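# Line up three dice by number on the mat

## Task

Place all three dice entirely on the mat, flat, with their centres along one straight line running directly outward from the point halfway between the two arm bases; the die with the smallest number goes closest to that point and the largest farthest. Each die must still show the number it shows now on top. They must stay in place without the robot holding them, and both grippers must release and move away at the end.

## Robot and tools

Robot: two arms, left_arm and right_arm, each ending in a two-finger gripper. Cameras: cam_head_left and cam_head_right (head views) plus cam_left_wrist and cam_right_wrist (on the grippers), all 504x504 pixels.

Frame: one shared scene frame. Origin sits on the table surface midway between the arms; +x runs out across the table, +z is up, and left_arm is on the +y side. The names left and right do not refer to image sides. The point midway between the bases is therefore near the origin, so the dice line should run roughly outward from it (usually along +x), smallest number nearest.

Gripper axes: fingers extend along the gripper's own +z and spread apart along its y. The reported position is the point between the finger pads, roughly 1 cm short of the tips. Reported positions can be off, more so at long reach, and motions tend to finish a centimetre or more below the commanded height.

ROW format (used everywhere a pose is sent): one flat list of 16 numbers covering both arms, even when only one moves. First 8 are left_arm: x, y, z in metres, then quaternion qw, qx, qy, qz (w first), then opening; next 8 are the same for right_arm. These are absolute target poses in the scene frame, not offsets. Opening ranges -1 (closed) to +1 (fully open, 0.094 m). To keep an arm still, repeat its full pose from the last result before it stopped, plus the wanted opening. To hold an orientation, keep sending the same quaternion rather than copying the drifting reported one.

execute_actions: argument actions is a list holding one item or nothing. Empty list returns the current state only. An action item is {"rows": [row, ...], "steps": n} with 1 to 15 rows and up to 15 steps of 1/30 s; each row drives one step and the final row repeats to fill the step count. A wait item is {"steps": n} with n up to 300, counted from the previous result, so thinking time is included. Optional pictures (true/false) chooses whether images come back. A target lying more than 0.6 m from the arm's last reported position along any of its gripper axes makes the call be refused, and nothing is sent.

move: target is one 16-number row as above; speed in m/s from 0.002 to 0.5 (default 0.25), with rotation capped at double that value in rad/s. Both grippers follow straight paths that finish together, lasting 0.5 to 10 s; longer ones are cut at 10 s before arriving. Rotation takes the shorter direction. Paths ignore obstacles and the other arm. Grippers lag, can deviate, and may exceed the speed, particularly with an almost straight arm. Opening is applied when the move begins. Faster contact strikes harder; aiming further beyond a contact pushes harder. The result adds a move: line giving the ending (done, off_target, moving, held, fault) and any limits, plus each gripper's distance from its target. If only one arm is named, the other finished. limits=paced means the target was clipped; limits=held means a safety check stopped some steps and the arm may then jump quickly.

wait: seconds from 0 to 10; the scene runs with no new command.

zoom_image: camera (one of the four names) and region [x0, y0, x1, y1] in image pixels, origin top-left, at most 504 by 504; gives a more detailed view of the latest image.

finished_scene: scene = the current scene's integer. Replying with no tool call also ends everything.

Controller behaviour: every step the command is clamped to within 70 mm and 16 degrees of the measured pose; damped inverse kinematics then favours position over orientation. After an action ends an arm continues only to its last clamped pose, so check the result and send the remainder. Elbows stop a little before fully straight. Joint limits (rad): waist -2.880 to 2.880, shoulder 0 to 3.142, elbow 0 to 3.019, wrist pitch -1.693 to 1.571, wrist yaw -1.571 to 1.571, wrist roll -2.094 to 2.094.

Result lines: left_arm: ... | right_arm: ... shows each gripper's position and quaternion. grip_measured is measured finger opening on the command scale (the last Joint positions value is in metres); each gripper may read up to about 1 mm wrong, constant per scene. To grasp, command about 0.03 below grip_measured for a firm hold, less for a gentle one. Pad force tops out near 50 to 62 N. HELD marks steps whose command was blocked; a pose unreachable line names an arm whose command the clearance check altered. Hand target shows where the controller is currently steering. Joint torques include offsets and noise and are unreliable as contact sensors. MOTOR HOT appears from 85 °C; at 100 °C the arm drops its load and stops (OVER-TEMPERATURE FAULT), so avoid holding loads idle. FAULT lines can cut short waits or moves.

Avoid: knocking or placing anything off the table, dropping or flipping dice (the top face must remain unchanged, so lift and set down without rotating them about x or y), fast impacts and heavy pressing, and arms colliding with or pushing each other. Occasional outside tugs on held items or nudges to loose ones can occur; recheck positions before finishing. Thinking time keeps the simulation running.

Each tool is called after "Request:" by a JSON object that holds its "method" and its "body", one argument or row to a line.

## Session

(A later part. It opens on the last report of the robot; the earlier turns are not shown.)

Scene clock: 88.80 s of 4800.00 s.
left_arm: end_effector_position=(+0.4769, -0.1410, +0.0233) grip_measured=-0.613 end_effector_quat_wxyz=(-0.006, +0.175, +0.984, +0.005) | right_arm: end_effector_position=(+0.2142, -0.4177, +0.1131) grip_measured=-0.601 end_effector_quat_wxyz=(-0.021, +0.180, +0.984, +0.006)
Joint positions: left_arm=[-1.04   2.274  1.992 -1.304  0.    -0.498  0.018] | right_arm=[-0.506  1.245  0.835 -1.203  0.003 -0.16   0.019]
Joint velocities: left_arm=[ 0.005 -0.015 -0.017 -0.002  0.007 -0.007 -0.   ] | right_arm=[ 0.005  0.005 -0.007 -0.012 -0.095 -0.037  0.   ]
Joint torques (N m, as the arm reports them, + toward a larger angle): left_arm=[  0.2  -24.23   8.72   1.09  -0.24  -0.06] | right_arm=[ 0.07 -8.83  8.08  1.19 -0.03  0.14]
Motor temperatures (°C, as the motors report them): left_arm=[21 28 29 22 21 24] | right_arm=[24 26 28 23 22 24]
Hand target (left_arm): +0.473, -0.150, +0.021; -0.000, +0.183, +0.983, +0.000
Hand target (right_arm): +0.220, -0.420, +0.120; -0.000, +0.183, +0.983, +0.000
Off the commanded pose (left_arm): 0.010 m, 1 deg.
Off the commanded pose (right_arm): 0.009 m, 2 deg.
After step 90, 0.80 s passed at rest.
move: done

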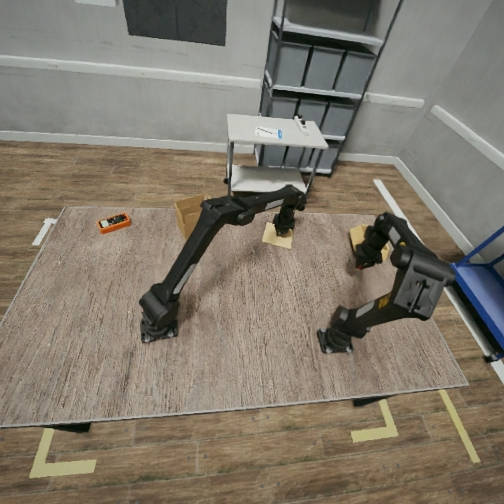

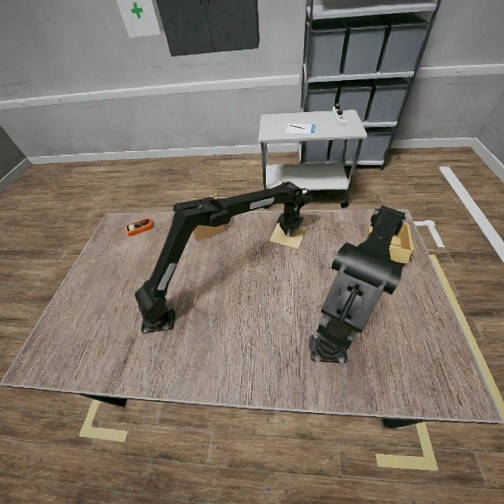

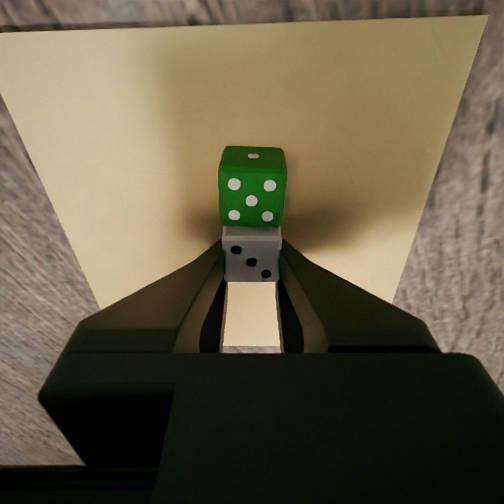

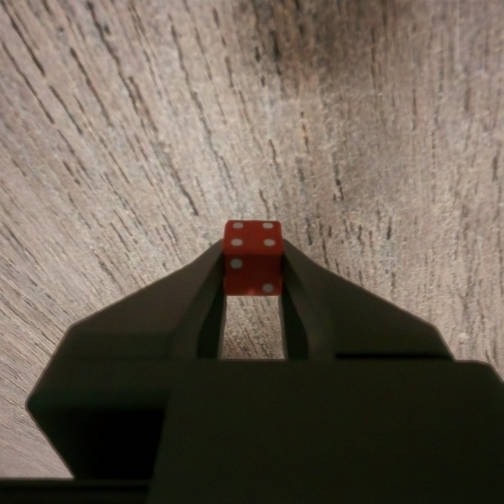

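Request:
{"method": "move", "body": {
  "target": [0.474,-0.148,0.019,0,0.18,0.984,0,0.2,0.22,-0.42,0.12,0,0.183,0.983,0,-0.66],
  "speed": 0.02
}}

Request:
{"method": "move", "body": {
  "target": [0.474,-0.148,0.11,0,0.18,0.984,0,0.2,0.22,-0.42,0.12,0,0.183,0.983,0,-0.66]
}}

Request:
{"method": "move", "body": {
  "target": [0.25,0.3,0.13,0,0.18,0.984,0,0.2,0.22,-0.42,0.12,0,0.183,0.983,0,-0.66],
  "speed": 0.4
}}

Request:
{"method": "move", "body": {
  "target": [0.25,0.3,0.13,0,0.18,0.984,0,0.2,0.46,-0.125,0.06,0,0.183,0.983,0,-0.66],
  "speed": 0.3
}}

Scene clock: 96.93 s of 4800.00 s.
left_arm: end_effector_position=(+0.4773, -0.1414, +0.0226) grip_measured=+0.199 end_effector_quat_wxyz=(-0.005, +0.175, +0.984, +0.004) | right_arm: end_effector_position=(+0.2142, -0.4177, +0.1131) grip_measured=-0.601 end_effector_quat_wxyz=(-0.021, +0.180, +0.984, +0.006)
Joint positions: left_arm=[-1.04   2.274  1.99  -1.299  0.    -0.498  0.056] | right_arm=[-0.506  1.245  0.835 -1.203  0.003 -0.16   0.019]
Joint velocities: left_arm=[-0.005 -0.024  0.012 -0.002 -0.066  0.095 -0.   ] | right_arm=[-0.015  0.005  0.007  0.002 -0.051 -0.051 -0.   ]
Joint torques (N m, as the arm reports them, + toward a larger angle): left_arm=[ -0.46 -24.51   8.42   1.2   -0.18  -0.04] | right_arm=[-0.4  -8.46  8.07  1.18 -0.07  0.15]
Motor temperatures (°C, as the motors report them): left_arm=[21 29 29 22 21 24] | right_arm=[24 26 28 23 22 24]
Hand target (left_arm): +0.474, -0.148, +0.019; +0.000, +0.180, +0.984, -0.000
Hand target (right_arm): +0.220, -0.420, +0.120; -0.000, +0.183, +0.983, +0.000
Off the commanded pose (left_arm): 0.008 m, 1 deg.
Off the commanded pose (right_arm): 0.009 m, 2 deg.
After step 90, 3.83 s passed at rest.
move: done

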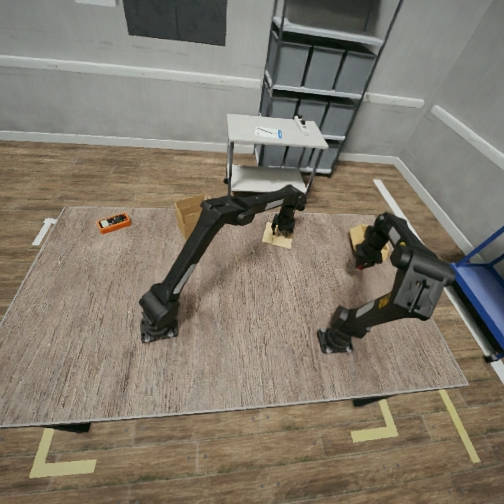

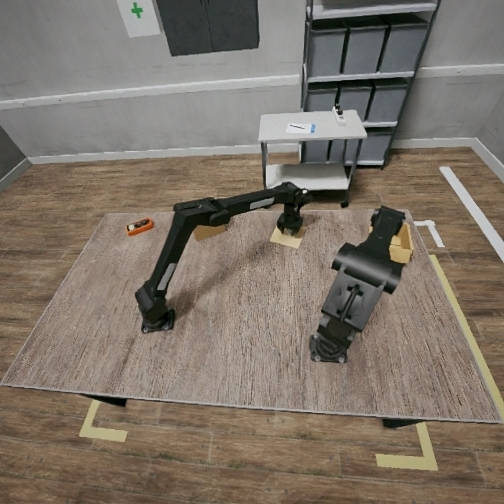

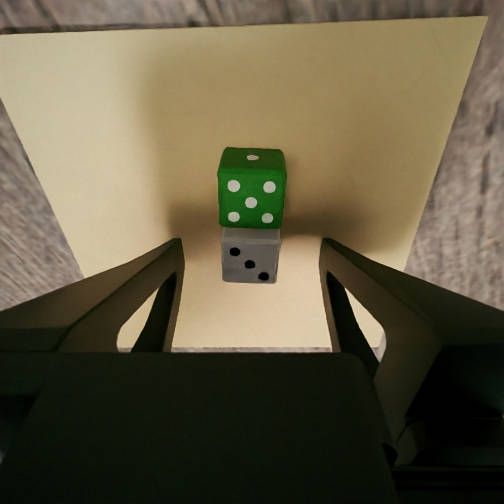

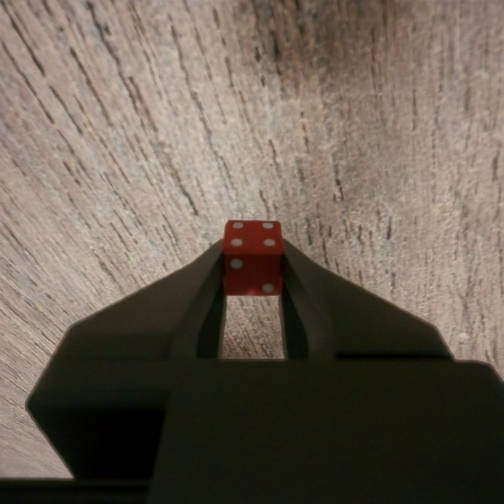

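Scene clock: 97.90 s of 4800.00 s.
left_arm: end_effector_position=(+0.4717, -0.1350, +0.0872) grip_measured=+0.199 end_effector_quat_wxyz=(-0.015, +0.175, +0.984, +0.012) | right_arm: end_effector_position=(+0.2142, -0.4177, +0.1131) grip_measured=-0.601 end_effector_quat_wxyz=(-0.021, +0.180, +0.984, +0.006)
Joint positions: left_arm=[-1.04   2.223  2.073 -1.459  0.    -0.498  0.056] | right_arm=[-0.506  1.245  0.835 -1.203  0.003 -0.16   0.019]
Joint velocities: left_arm=[-0.015 -0.005  0.002 -0.007  0.051 -0.007  0.001] | right_arm=[-0.034 -0.015  0.007 -0.007  0.037  0.051 -0.   ]
Joint torques (N m, as the arm reports them, + toward a larger angle): left_arm=[ -0.73 -24.1   13.24  -0.16  -0.18  -0.03] | right_arm=[ 0.22 -8.92  8.12  1.28 -0.04  0.14]
Motor temperatures (°C, as the motors report them): left_arm=[21 29 29 22 21 24] | right_arm=[24 26 28 23 22 24]
Hand target (left_arm): +0.473, -0.147, +0.110; +0.000, +0.180, +0.984, -0.000
Hand target (right_arm): +0.220, -0.420, +0.120; -0.000, +0.183, +0.983, +0.000
Off the commanded pose (left_arm): 0.026 m, 2 deg.
Off the commanded pose (right_arm): 0.009 m, 2 deg.
move: off_target (left_arm); limits=paced

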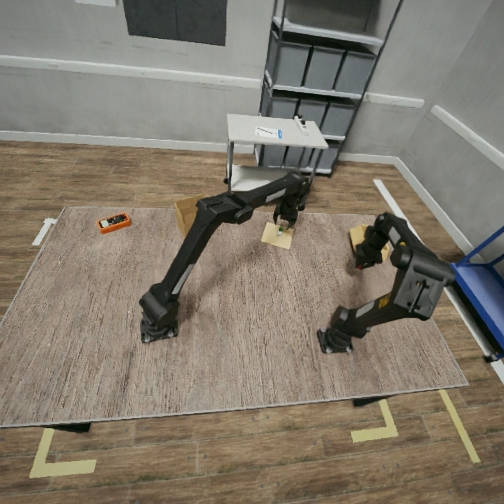

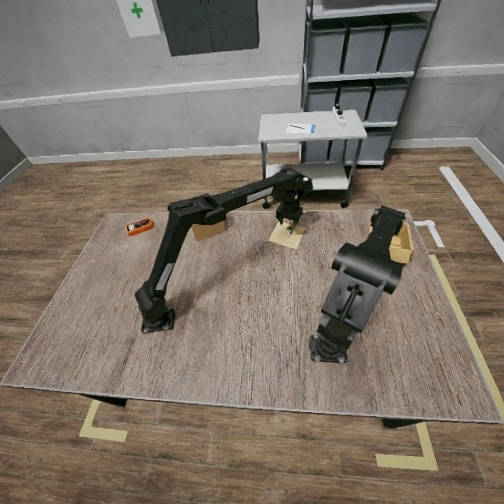

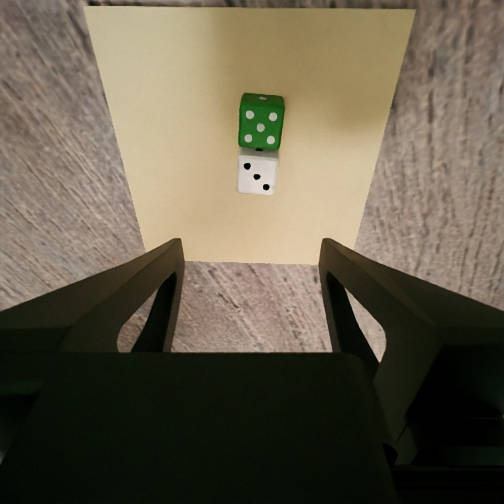

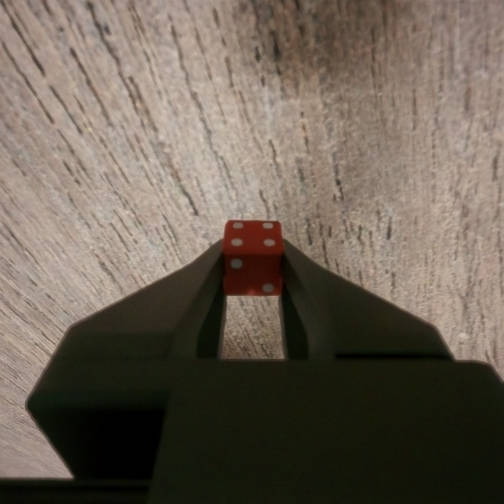

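Scene clock: 99.87 s of 4800.00 s.
left_arm: end_effector_position=(+0.2511, +0.2969, +0.1256) grip_measured=+0.199 end_effector_quat_wxyz=(+0.011, +0.176, +0.984, -0.001) | right_arm: end_effector_position=(+0.2142, -0.4177, +0.1131) grip_measured=-0.601 end_effector_quat_wxyz=(-0.021, +0.180, +0.984, +0.006)
Joint positions: left_arm=[-0.512  0.971  0.679 -1.255 -0.001  0.032  0.056] | right_arm=[-0.506  1.245  0.835 -1.203  0.003 -0.16   0.019]
Joint velocities: left_arm=[-0.005 -0.015 -0.002  0.002  0.007  0.037 -0.001] | right_arm=[-0.015  0.005  0.012 -0.017  0.007 -0.066 -0.   ]
Joint torques (N m, as the arm reports them, + toward a larger angle): left_arm=[ 0.65 -3.93  8.97 -0.03  0.04  0.15] | right_arm=[ 0.12 -8.71  8.1   1.26 -0.02  0.1 ]
Motor temperatures (°C, as the motors report them): left_arm=[21 29 29 22 21 24] | right_arm=[24 26 28 23 22 24]
Hand target (left_arm): +0.249, +0.298, +0.126; +0.003, +0.180, +0.984, -0.002
Hand target (right_arm): +0.220, -0.420, +0.120; -0.000, +0.183, +0.983, +0.000
Off the commanded pose (left_arm): 0.006 m, 1 deg.
Off the commanded pose (right_arm): 0.009 m, 2 deg.
move: done

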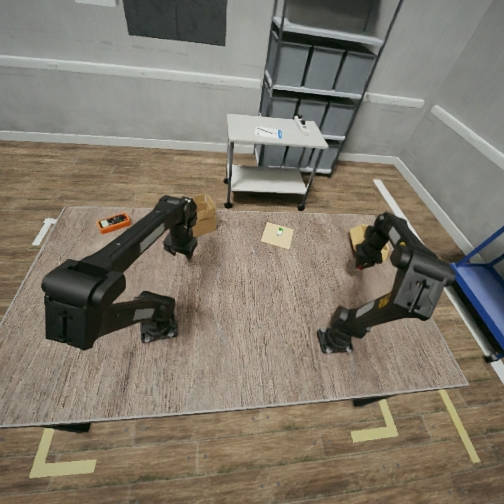

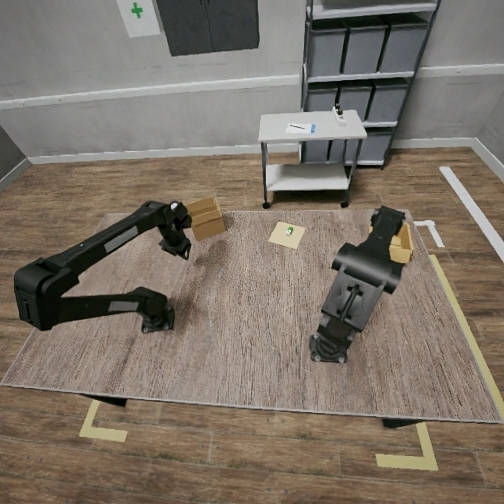

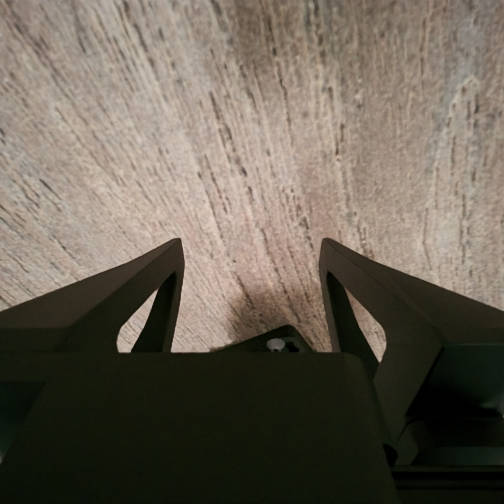

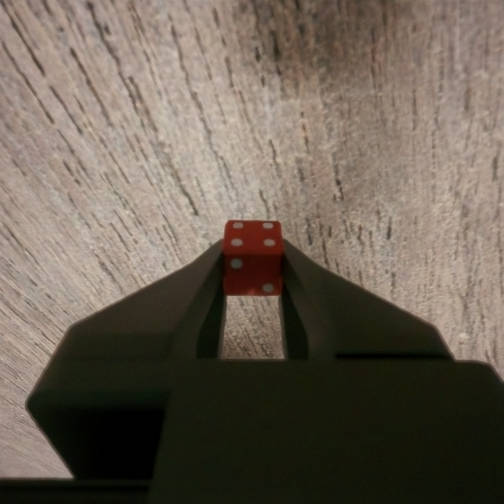

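Scene clock: 101.70 s of 4800.00 s.
left_arm: end_effector_position=(+0.2473, +0.2982, +0.1254) grip_measured=+0.199 end_effector_quat_wxyz=(+0.003, +0.180, +0.984, +0.000) | right_arm: end_effector_position=(+0.4490, -0.1261, +0.0605) grip_measured=-0.601 end_effector_quat_wxyz=(+0.003, +0.175, +0.985, +0.004)
Joint positions: left_arm=[-0.512  0.972  0.679 -1.272 -0.001  0.039  0.056] | right_arm=[ 0.287  1.808  1.328 -1.082 -0.004  0.624  0.019]
Joint velocities: left_arm=[-0.015 -0.015  0.002 -0.007 -0.022  0.022  0.001] | right_arm=[-0.005 -0.005  0.012 -0.007  0.051 -0.037  0.   ]
Joint torques (N m, as the arm reports them, + toward a larger angle): left_arm=[ 1.3  -4.27 10.26 -0.21 -0.08  0.06] | right_arm=[  0.18 -13.27  10.64   0.02   0.29   0.1 ]
Motor temperatures (°C, as the motors report them): left_arm=[21 28 30 22 21 24] | right_arm=[24 26 28 23 22 24]
Hand target (left_arm): +0.250, +0.300, +0.130; +0.000, +0.180, +0.984, +0.000
Hand target (right_arm): +0.462, -0.125, +0.062; +0.006, +0.183, +0.983, +0.003
Off the commanded pose (left_arm): 0.006 m, 0 deg.
Off the commanded pose (right_arm): 0.011 m, 1 deg.
move: off_target (right_arm)

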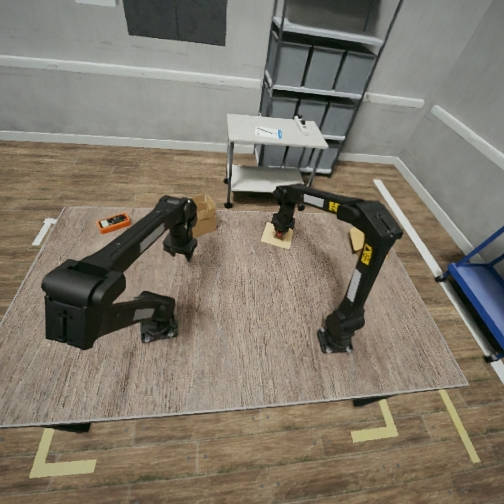

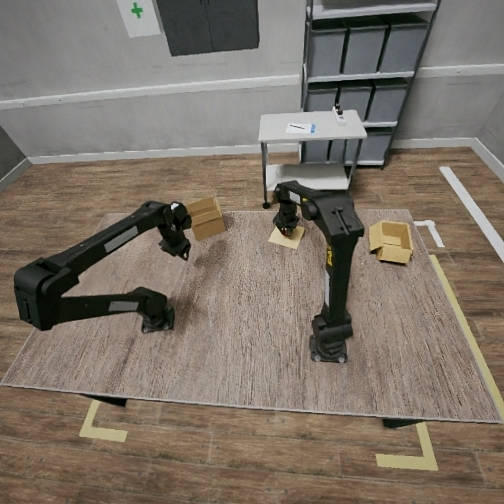

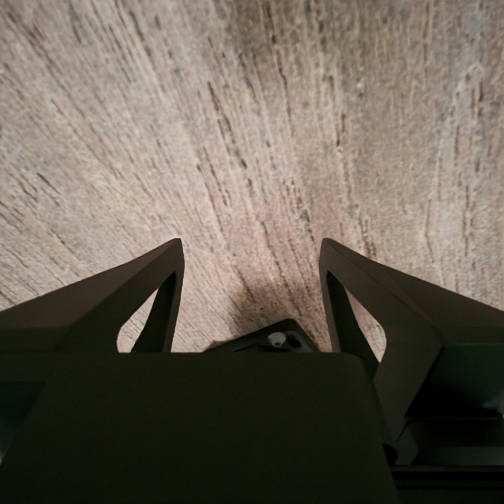

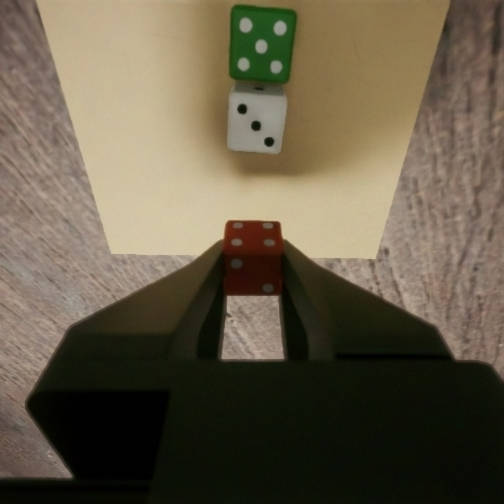

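Request:
{"method": "move", "body": {
  "target": [0.25,0.3,0.13,0,0.18,0.984,0,0.2,0.456,-0.128,0.012,0,0.183,0.983,0,-0.66],
  "speed": 0.05
}}

Scene clock: 107.63 s of 4800.00 s.
left_arm: end_effector_position=(+0.2473, +0.2982, +0.1253) grip_measured=+0.199 end_effector_quat_wxyz=(+0.003, +0.180, +0.984, +0.000) | right_arm: end_effector_position=(+0.4547, -0.1245, +0.0287) grip_measured=-0.601 end_effector_quat_wxyz=(+0.006, +0.177, +0.984, +0.005)
Joint positions: left_arm=[-0.512  0.972  0.679 -1.272 -0.001  0.04   0.056] | right_arm=[ 0.287  1.858  1.307 -1.004 -0.003  0.627  0.019]
Joint velocities: left_arm=[-0.005 -0.015  0.007 -0.017  0.051  0.007  0.001] | right_arm=[-0.024  0.005  0.012  0.022 -0.095 -0.007  0.001]
Joint torques (N m, as the arm reports them, + toward a larger angle): left_arm=[ 1.51 -3.8  10.07 -0.07 -0.09  0.11] | right_arm=[ -0.59 -13.11   7.32   1.39   0.32   0.11]
Motor temperatures (°C, as the motors report them): left_arm=[21 27 30 22 21 24] | right_arm=[24 26 29 23 22 24]
Hand target (left_arm): +0.250, +0.300, +0.130; +0.000, +0.180, +0.984, +0.000
Hand target (right_arm): +0.456, -0.128, +0.012; +0.000, +0.183, +0.983, +0.000
Off the commanded pose (left_arm): 0.006 m, 0 deg.
Off the commanded pose (right_arm): 0.017 m, 1 deg.
After step 90, 1.60 s passed at rest.
move: off_target (right_arm)

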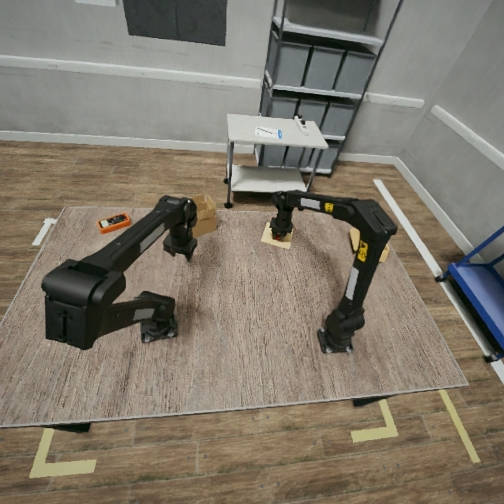

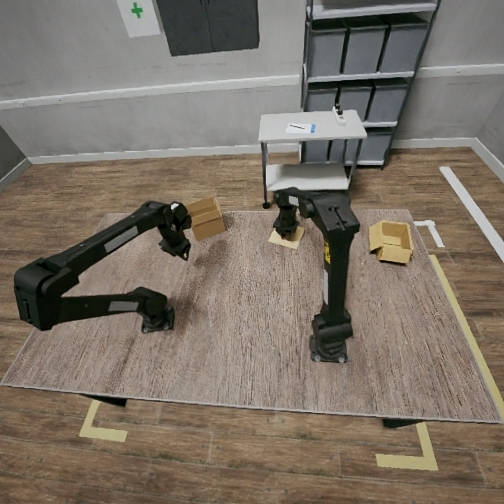

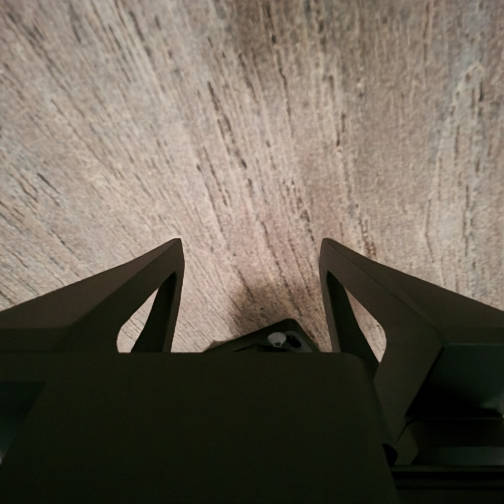

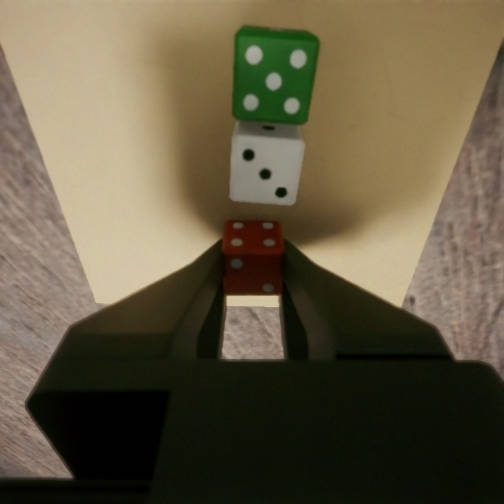

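Needs about 3 mm right and lower.

Request:
{"method": "move", "body": {
  "target": [0.25,0.3,0.13,0,0.18,0.984,0,0.2,0.458,-0.132,0.004,0,0.183,0.983,0,-0.66],
  "speed": 0.03
}}

Scene clock: 111.87 s of 4800.00 s.
left_arm: end_effector_position=(+0.2473, +0.2982, +0.1253) grip_measured=+0.199 end_effector_quat_wxyz=(+0.003, +0.180, +0.984, +0.000) | right_arm: end_effector_position=(+0.4572, -0.1267, +0.0237) grip_measured=-0.601 end_effector_quat_wxyz=(+0.009, +0.179, +0.984, +0.006)
Joint positions: left_arm=[-0.512  0.972  0.679 -1.272 -0.001  0.04   0.056] | right_arm=[ 0.282  1.866  1.304 -0.987 -0.003  0.627  0.019]
Joint velocities: left_arm=[-0.005  0.005  0.007 -0.007 -0.007  0.007  0.001] | right_arm=[ 0.005  0.005 -0.007 -0.002  0.022  0.037  0.   ]
Joint torques (N m, as the arm reports them, + toward a larger angle): left_arm=[ 1.55 -4.07 10.18  0.04 -0.12  0.1 ] | right_arm=[ -1.13 -12.42   7.2    1.28   0.27  -0.01]
Motor temperatures (°C, as the motors report them): left_arm=[21 27 30 22 21 24] | right_arm=[24 26 28 23 22 24]
Hand target (left_arm): +0.250, +0.300, +0.130; +0.000, +0.180, +0.984, +0.000
Hand target (right_arm): +0.458, -0.132, +0.005; -0.000, +0.183, +0.983, -0.000
Off the commanded pose (left_arm): 0.006 m, 0 deg.
Off the commanded pose (right_arm): 0.020 m, 1 deg.
move: off_target (right_arm)

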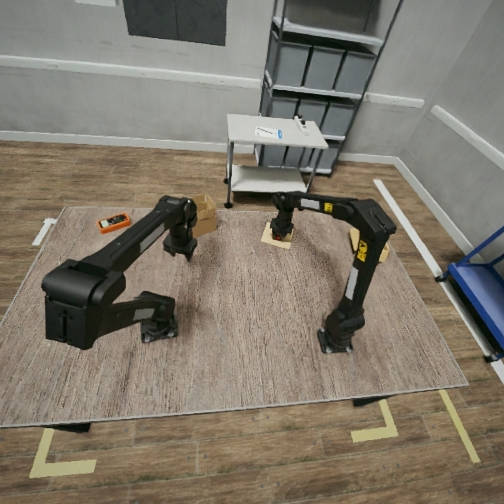

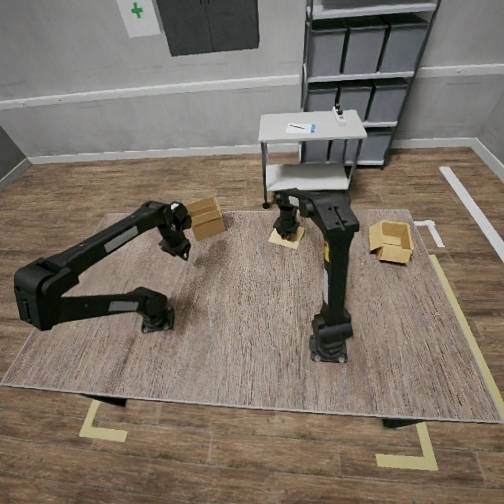

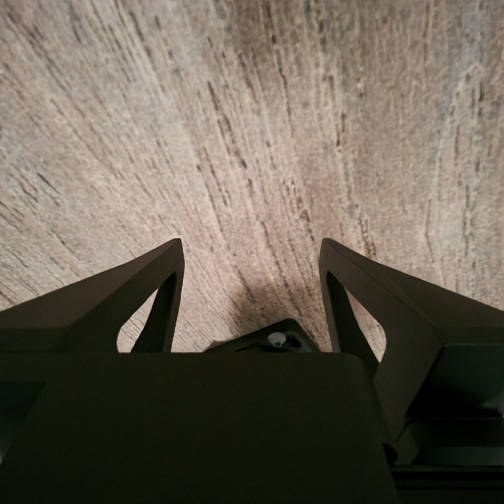

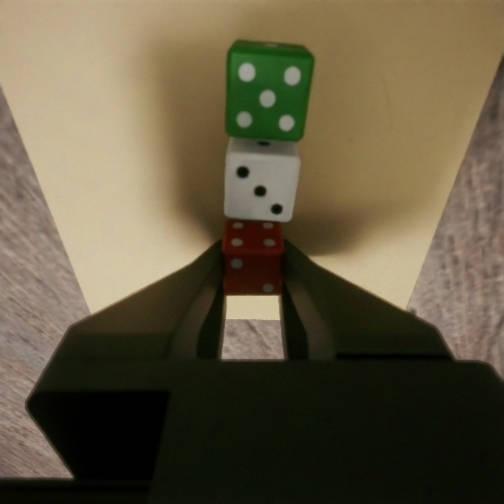

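Request:
{"method": "move", "body": {
  "target": [0.25,0.3,0.13,0,0.18,0.984,0,0.2,0.458,-0.135,0.003,0,0.183,0.983,0,-0.66],
  "speed": 0.02
}}

Request:
{"method": "move", "body": {
  "target": [0.25,0.3,0.13,0,0.18,0.984,0,0.2,0.458,-0.131,0.012,0,0.183,0.983,0,0.2]
}}

Request:
{"method": "move", "body": {
  "target": [0.25,0.3,0.13,0,0.18,0.984,0,0.2,0.465,-0.132,0.12,0,0.183,0.983,0,0.2]
}}

Scene clock: 121.70 s of 4800.00 s.
left_arm: end_effector_position=(+0.2473, +0.2982, +0.1253) grip_measured=+0.199 end_effector_quat_wxyz=(+0.003, +0.180, +0.984, +0.000) | right_arm: end_effector_position=(+0.4576, -0.1293, +0.0229) grip_measured=-0.601 end_effector_quat_wxyz=(+0.009, +0.182, +0.983, +0.006)
Joint positions: left_arm=[-0.512  0.972  0.679 -1.272 -0.001  0.04   0.056] | right_arm=[ 0.277  1.866  1.301 -0.984 -0.003  0.627  0.019]
Joint velocities: left_arm=[-0.005  0.015 -0.002 -0.017  0.037 -0.007 -0.001] | right_arm=[-0.015 -0.005 -0.007  0.012 -0.007 -0.007 -0.   ]
Joint torques (N m, as the arm reports them, + toward a larger angle): left_arm=[ 1.4  -3.26  9.92  0.   -0.14  0.06] | right_arm=[ -1.15 -13.1    6.99   1.46   0.29  -0.03]
Motor temperatures (°C, as the motors report them): left_arm=[21 26 30 22 21 24] | right_arm=[24 27 28 23 22 24]
Hand target (left_arm): +0.250, +0.300, +0.130; +0.000, +0.180, +0.984, +0.000
Hand target (right_arm): +0.457, -0.135, +0.003; -0.000, +0.183, +0.983, -0.000
Off the commanded pose (left_arm): 0.006 m, 0 deg.
Off the commanded pose (right_arm): 0.021 m, 1 deg.
After step 90, 5.50 s passed at rest.
move: off_target (right_arm)

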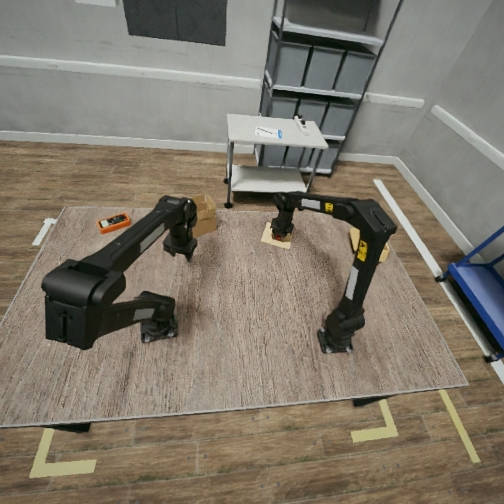

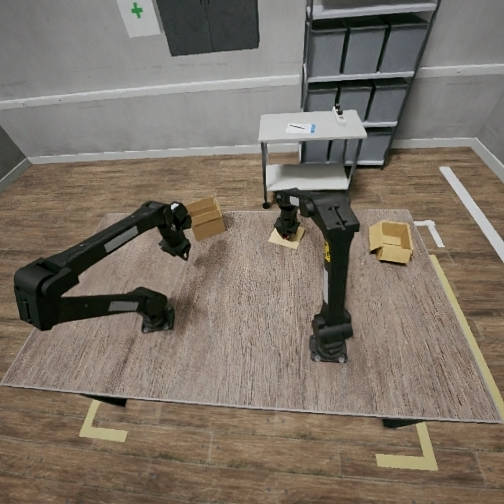

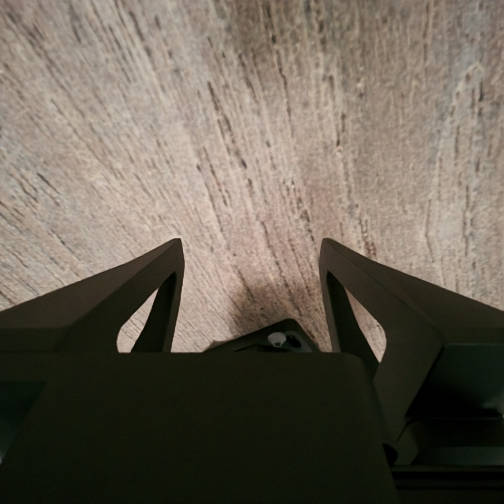

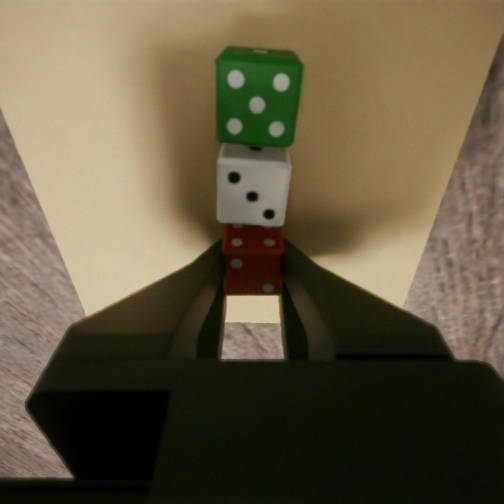

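Scene clock: 122.40 s of 4800.00 s.
left_arm: end_effector_position=(+0.2473, +0.2982, +0.1253) grip_measured=+0.199 end_effector_quat_wxyz=(+0.003, +0.180, +0.984, +0.000) | right_arm: end_effector_position=(+0.4576, -0.1293, +0.0229) grip_measured=+0.198 end_effector_quat_wxyz=(+0.009, +0.182, +0.983, +0.006)
Joint positions: left_arm=[-0.512  0.972  0.679 -1.272 -0.001  0.04   0.056] | right_arm=[ 0.277  1.866  1.301 -0.984 -0.003  0.627  0.056]
Joint velocities: left_arm=[-0.015 -0.015 -0.002  0.017 -0.007  0.022 -0.   ] | right_arm=[ 0.005 -0.005 -0.007  0.007 -0.051  0.037 -0.001]
Joint torques (N m, as the arm reports them, + toward a larger angle): left_arm=[ 1.39 -3.66 10.07  0.09 -0.08  0.09] | right_arm=[ -0.45 -13.39   7.85   0.36   0.29   0.01]
Motor temperatures (°C, as the motors report them): left_arm=[21 26 30 22 21 24] | right_arm=[24 27 28 23 22 24]
Hand target (left_arm): +0.250, +0.300, +0.130; +0.000, +0.180, +0.984, +0.000
Hand target (right_arm): +0.458, -0.131, +0.012; +0.000, +0.183, +0.983, -0.000
Off the commanded pose (left_arm): 0.006 m, 0 deg.
Off the commanded pose (right_arm): 0.011 m, 1 deg.
move: off_target (right_arm)

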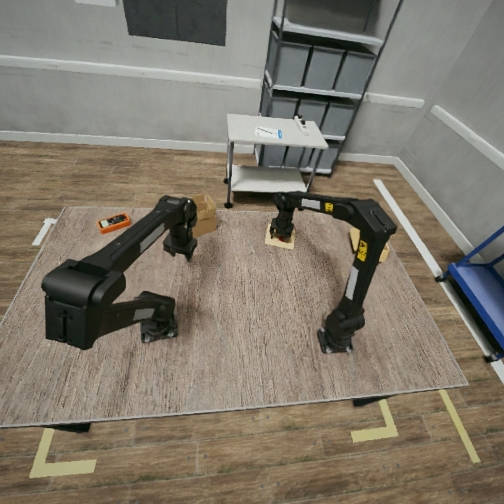

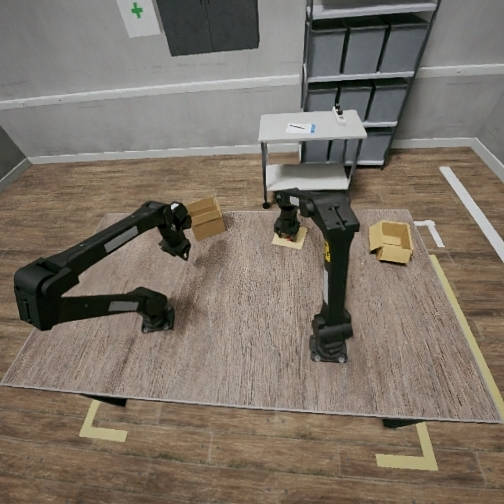

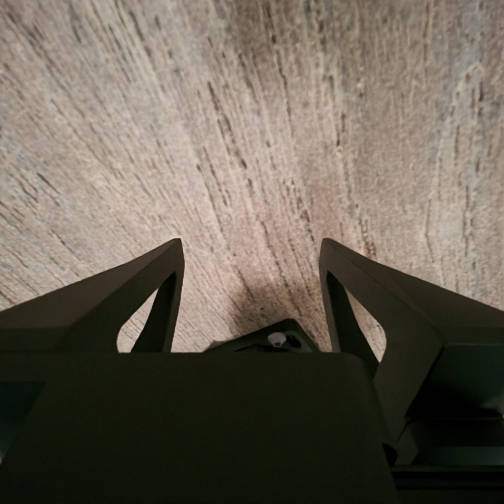

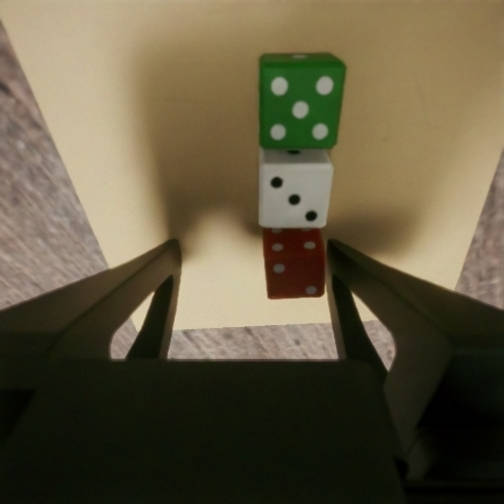

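Scene clock: 123.30 s of 4800.00 s.
left_arm: end_effector_position=(+0.2473, +0.2982, +0.1253) grip_measured=+0.199 end_effector_quat_wxyz=(+0.003, +0.180, +0.984, +0.000) | right_arm: end_effector_position=(+0.4554, -0.1300, +0.1101) grip_measured=+0.198 end_effector_quat_wxyz=(-0.006, +0.182, +0.983, -0.001)
Joint positions: left_arm=[-0.512  0.972  0.679 -1.272 -0.001  0.04   0.056] | right_arm=[ 0.277  1.78   1.43  -1.233 -0.003  0.627  0.056]
Joint velocities: left_arm=[ 0.005 -0.015 -0.012 -0.007 -0.022 -0.037  0.002] | right_arm=[-0.005 -0.005 -0.007 -0.017 -0.051  0.066  0.001]
Joint torques (N m, as the arm reports them, + toward a larger angle): left_arm=[ 1.65 -3.44 10.11  0.12 -0.12  0.13] | right_arm=[ -0.42 -14.51  10.19  -0.23   0.27  -0.02]
Motor temperatures (°C, as the motors report them): left_arm=[21 26 30 22 21 24] | right_arm=[24 27 28 23 22 24]
Hand target (left_arm): +0.250, +0.300, +0.130; +0.000, +0.180, +0.984, +0.000
Hand target (right_arm): +0.464, -0.132, +0.120; +0.000, +0.183, +0.983, +0.000
Off the commanded pose (left_arm): 0.006 m, 0 deg.
Off the commanded pose (right_arm): 0.014 m, 1 deg.
move: off_target (right_arm); limits=paced

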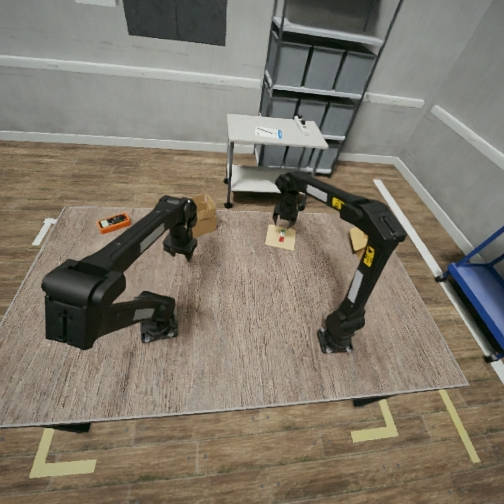

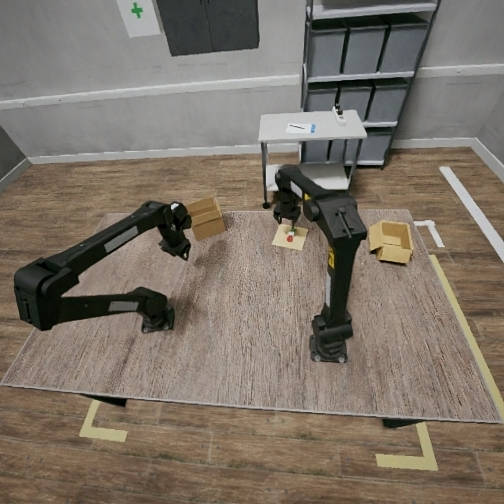

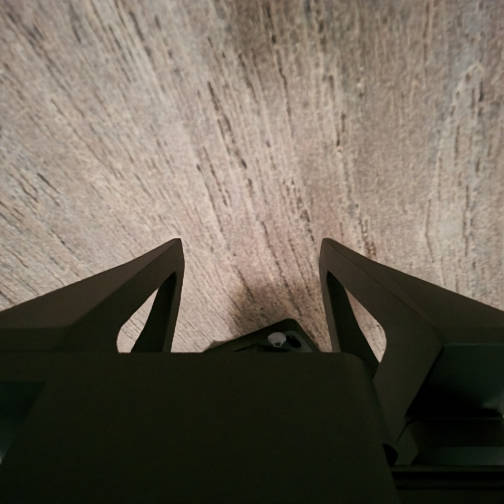

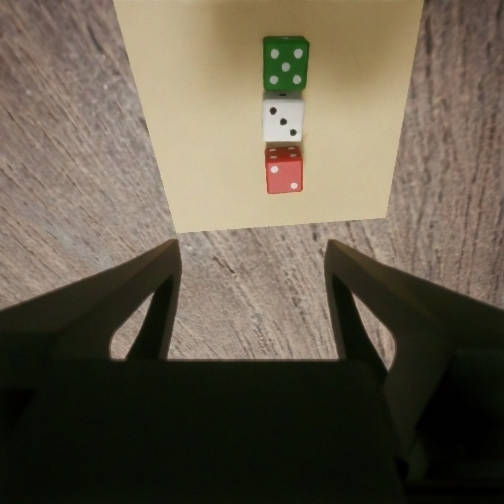

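Request:
{"method": "move", "body": {
  "target": [0.25,0.3,0.13,0,0.18,0.984,0,0.2,0.455,-0.143,0.05,0,0.183,0.983,0,0.2],
  "speed": 0.12
}}

Request:
{"method": "move", "body": {
  "target": [0.25,0.3,0.13,0,0.18,0.984,0,0.2,0.454,-0.143,0.013,0,0.183,0.983,0,0.2],
  "speed": 0.05
}}

Scene clock: 135.53 s of 4800.00 s.
left_arm: end_effector_position=(+0.2473, +0.2982, +0.1253) grip_measured=+0.199 end_effector_quat_wxyz=(+0.003, +0.180, +0.984, +0.000) | right_arm: end_effector_position=(+0.4522, -0.1392, +0.0660) grip_measured=+0.198 end_effector_quat_wxyz=(+0.006, +0.184, +0.983, +0.004)
Joint positions: left_arm=[-0.512  0.972  0.679 -1.272 -0.001  0.04   0.056] | right_arm=[ 0.261  1.797  1.329 -1.088 -0.003  0.616  0.056]
Joint velocities: left_arm=[ 0.005  0.005 -0.017  0.007 -0.081 -0.037  0.   ] | right_arm=[-0.005 -0.005  0.007  0.002  0.037 -0.007 -0.001]
Joint torques (N m, as the arm reports them, + toward a larger angle): left_arm=[ 2.02 -3.59 10.12 -0.17 -0.09  0.05] | right_arm=[ -0.91 -12.47   7.52   1.29   0.26  -0.06]
Motor temperatures (°C, as the motors report them): left_arm=[21 26 31 22 21 24] | right_arm=[24 27 29 23 22 24]
Hand target (left_arm): +0.250, +0.300, +0.130; +0.000, +0.180, +0.984, +0.000
Hand target (right_arm): +0.455, -0.143, +0.050; -0.000, +0.183, +0.983, -0.000
Off the commanded pose (left_arm): 0.006 m, 0 deg.
Off the commanded pose (right_arm): 0.017 m, 1 deg.
After step 90, 8.30 s passed at rest.
move: off_target (right_arm)

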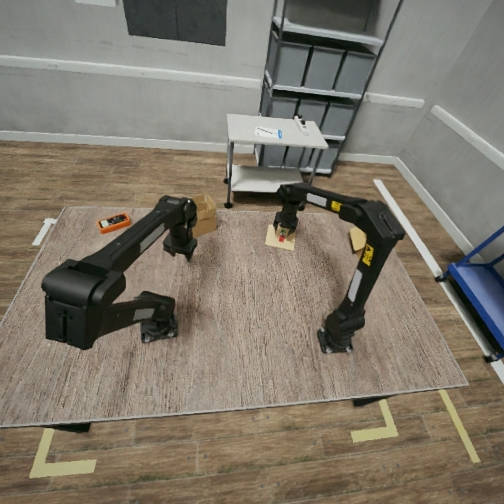

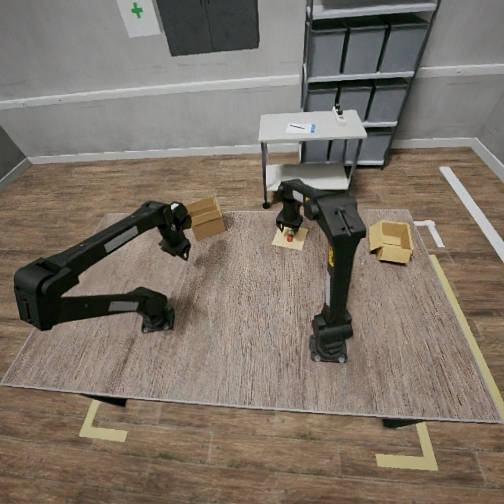

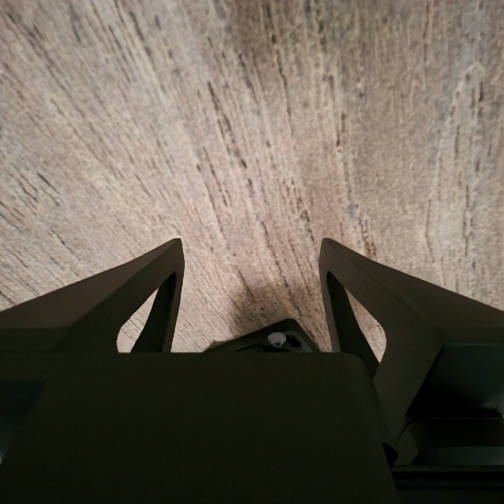

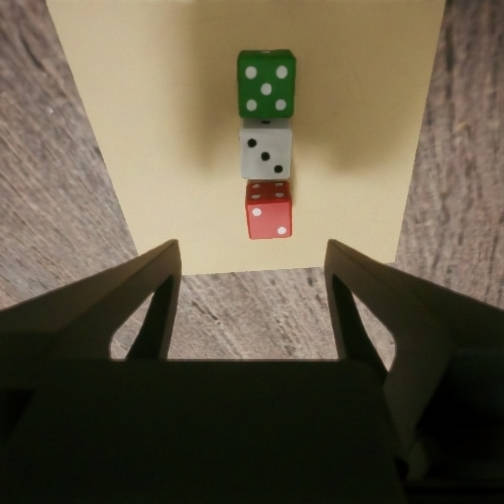

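Scene clock: 136.93 s of 4800.00 s.
left_arm: end_effector_position=(+0.2473, +0.2982, +0.1253) grip_measured=+0.199 end_effector_quat_wxyz=(+0.003, +0.180, +0.984, +0.000) | right_arm: end_effector_position=(+0.4526, -0.1391, +0.0296) grip_measured=+0.198 end_effector_quat_wxyz=(+0.006, +0.184, +0.983, +0.005)
Joint positions: left_arm=[-0.512  0.972  0.679 -1.272 -0.001  0.04   0.056] | right_arm=[ 0.261  1.844  1.289 -1.    -0.003  0.616  0.056]
Joint velocities: left_arm=[ 0.005  0.005 -0.027 -0.002  0.037  0.022 -0.   ] | right_arm=[ 0.015  0.005  0.002  0.022 -0.037  0.051 -0.001]
Joint torques (N m, as the arm reports them, + toward a larger angle): left_arm=[ 2.51 -3.56 10.15 -0.03 -0.08  0.06] | right_arm=[ -0.71 -12.63   7.35   1.41   0.27  -0.04]
Motor temperatures (°C, as the motors report them): left_arm=[21 26 31 22 21 24] | right_arm=[24 27 29 23 22 24]
Hand target (left_arm): +0.250, +0.300, +0.130; +0.000, +0.180, +0.984, +0.000
Hand target (right_arm): +0.454, -0.143, +0.013; -0.000, +0.183, +0.983, -0.000
Off the commanded pose (left_arm): 0.006 m, 0 deg.
Off the commanded pose (right_arm): 0.017 m, 1 deg.
move: off_target (right_arm)

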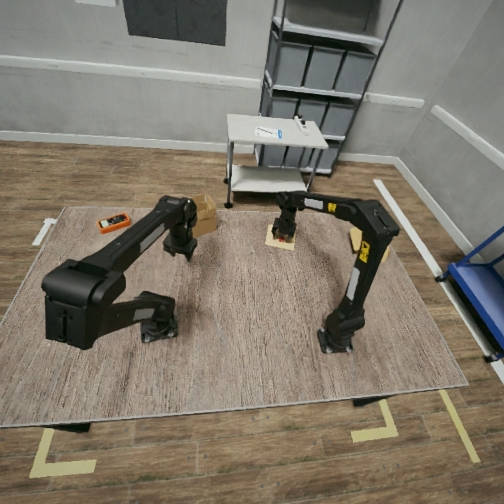

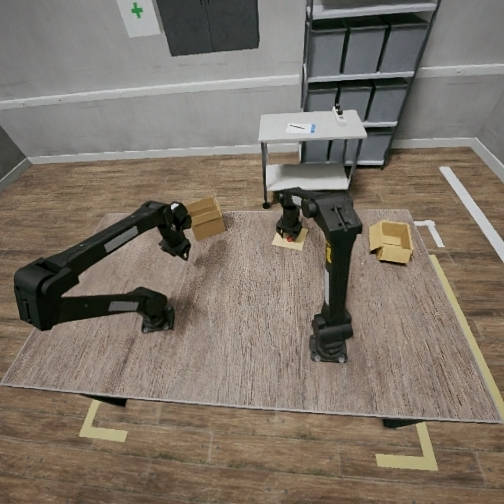

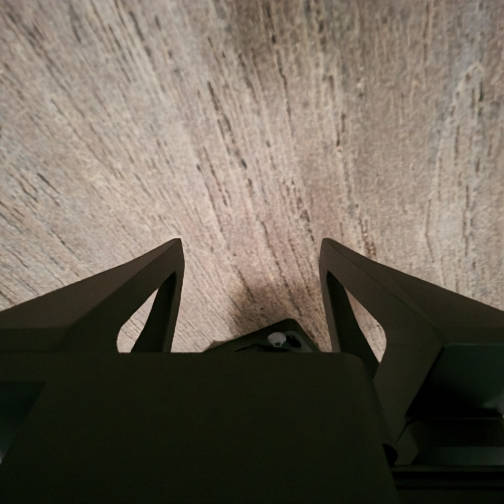

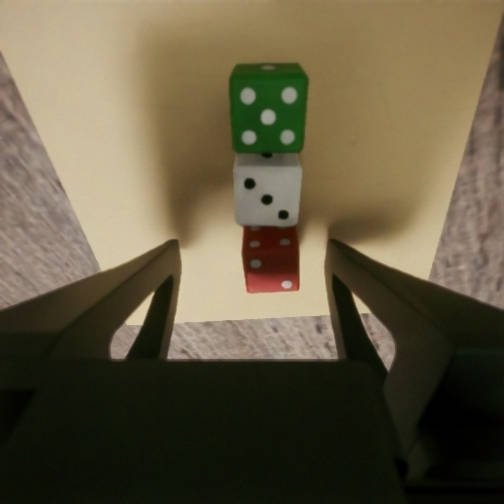

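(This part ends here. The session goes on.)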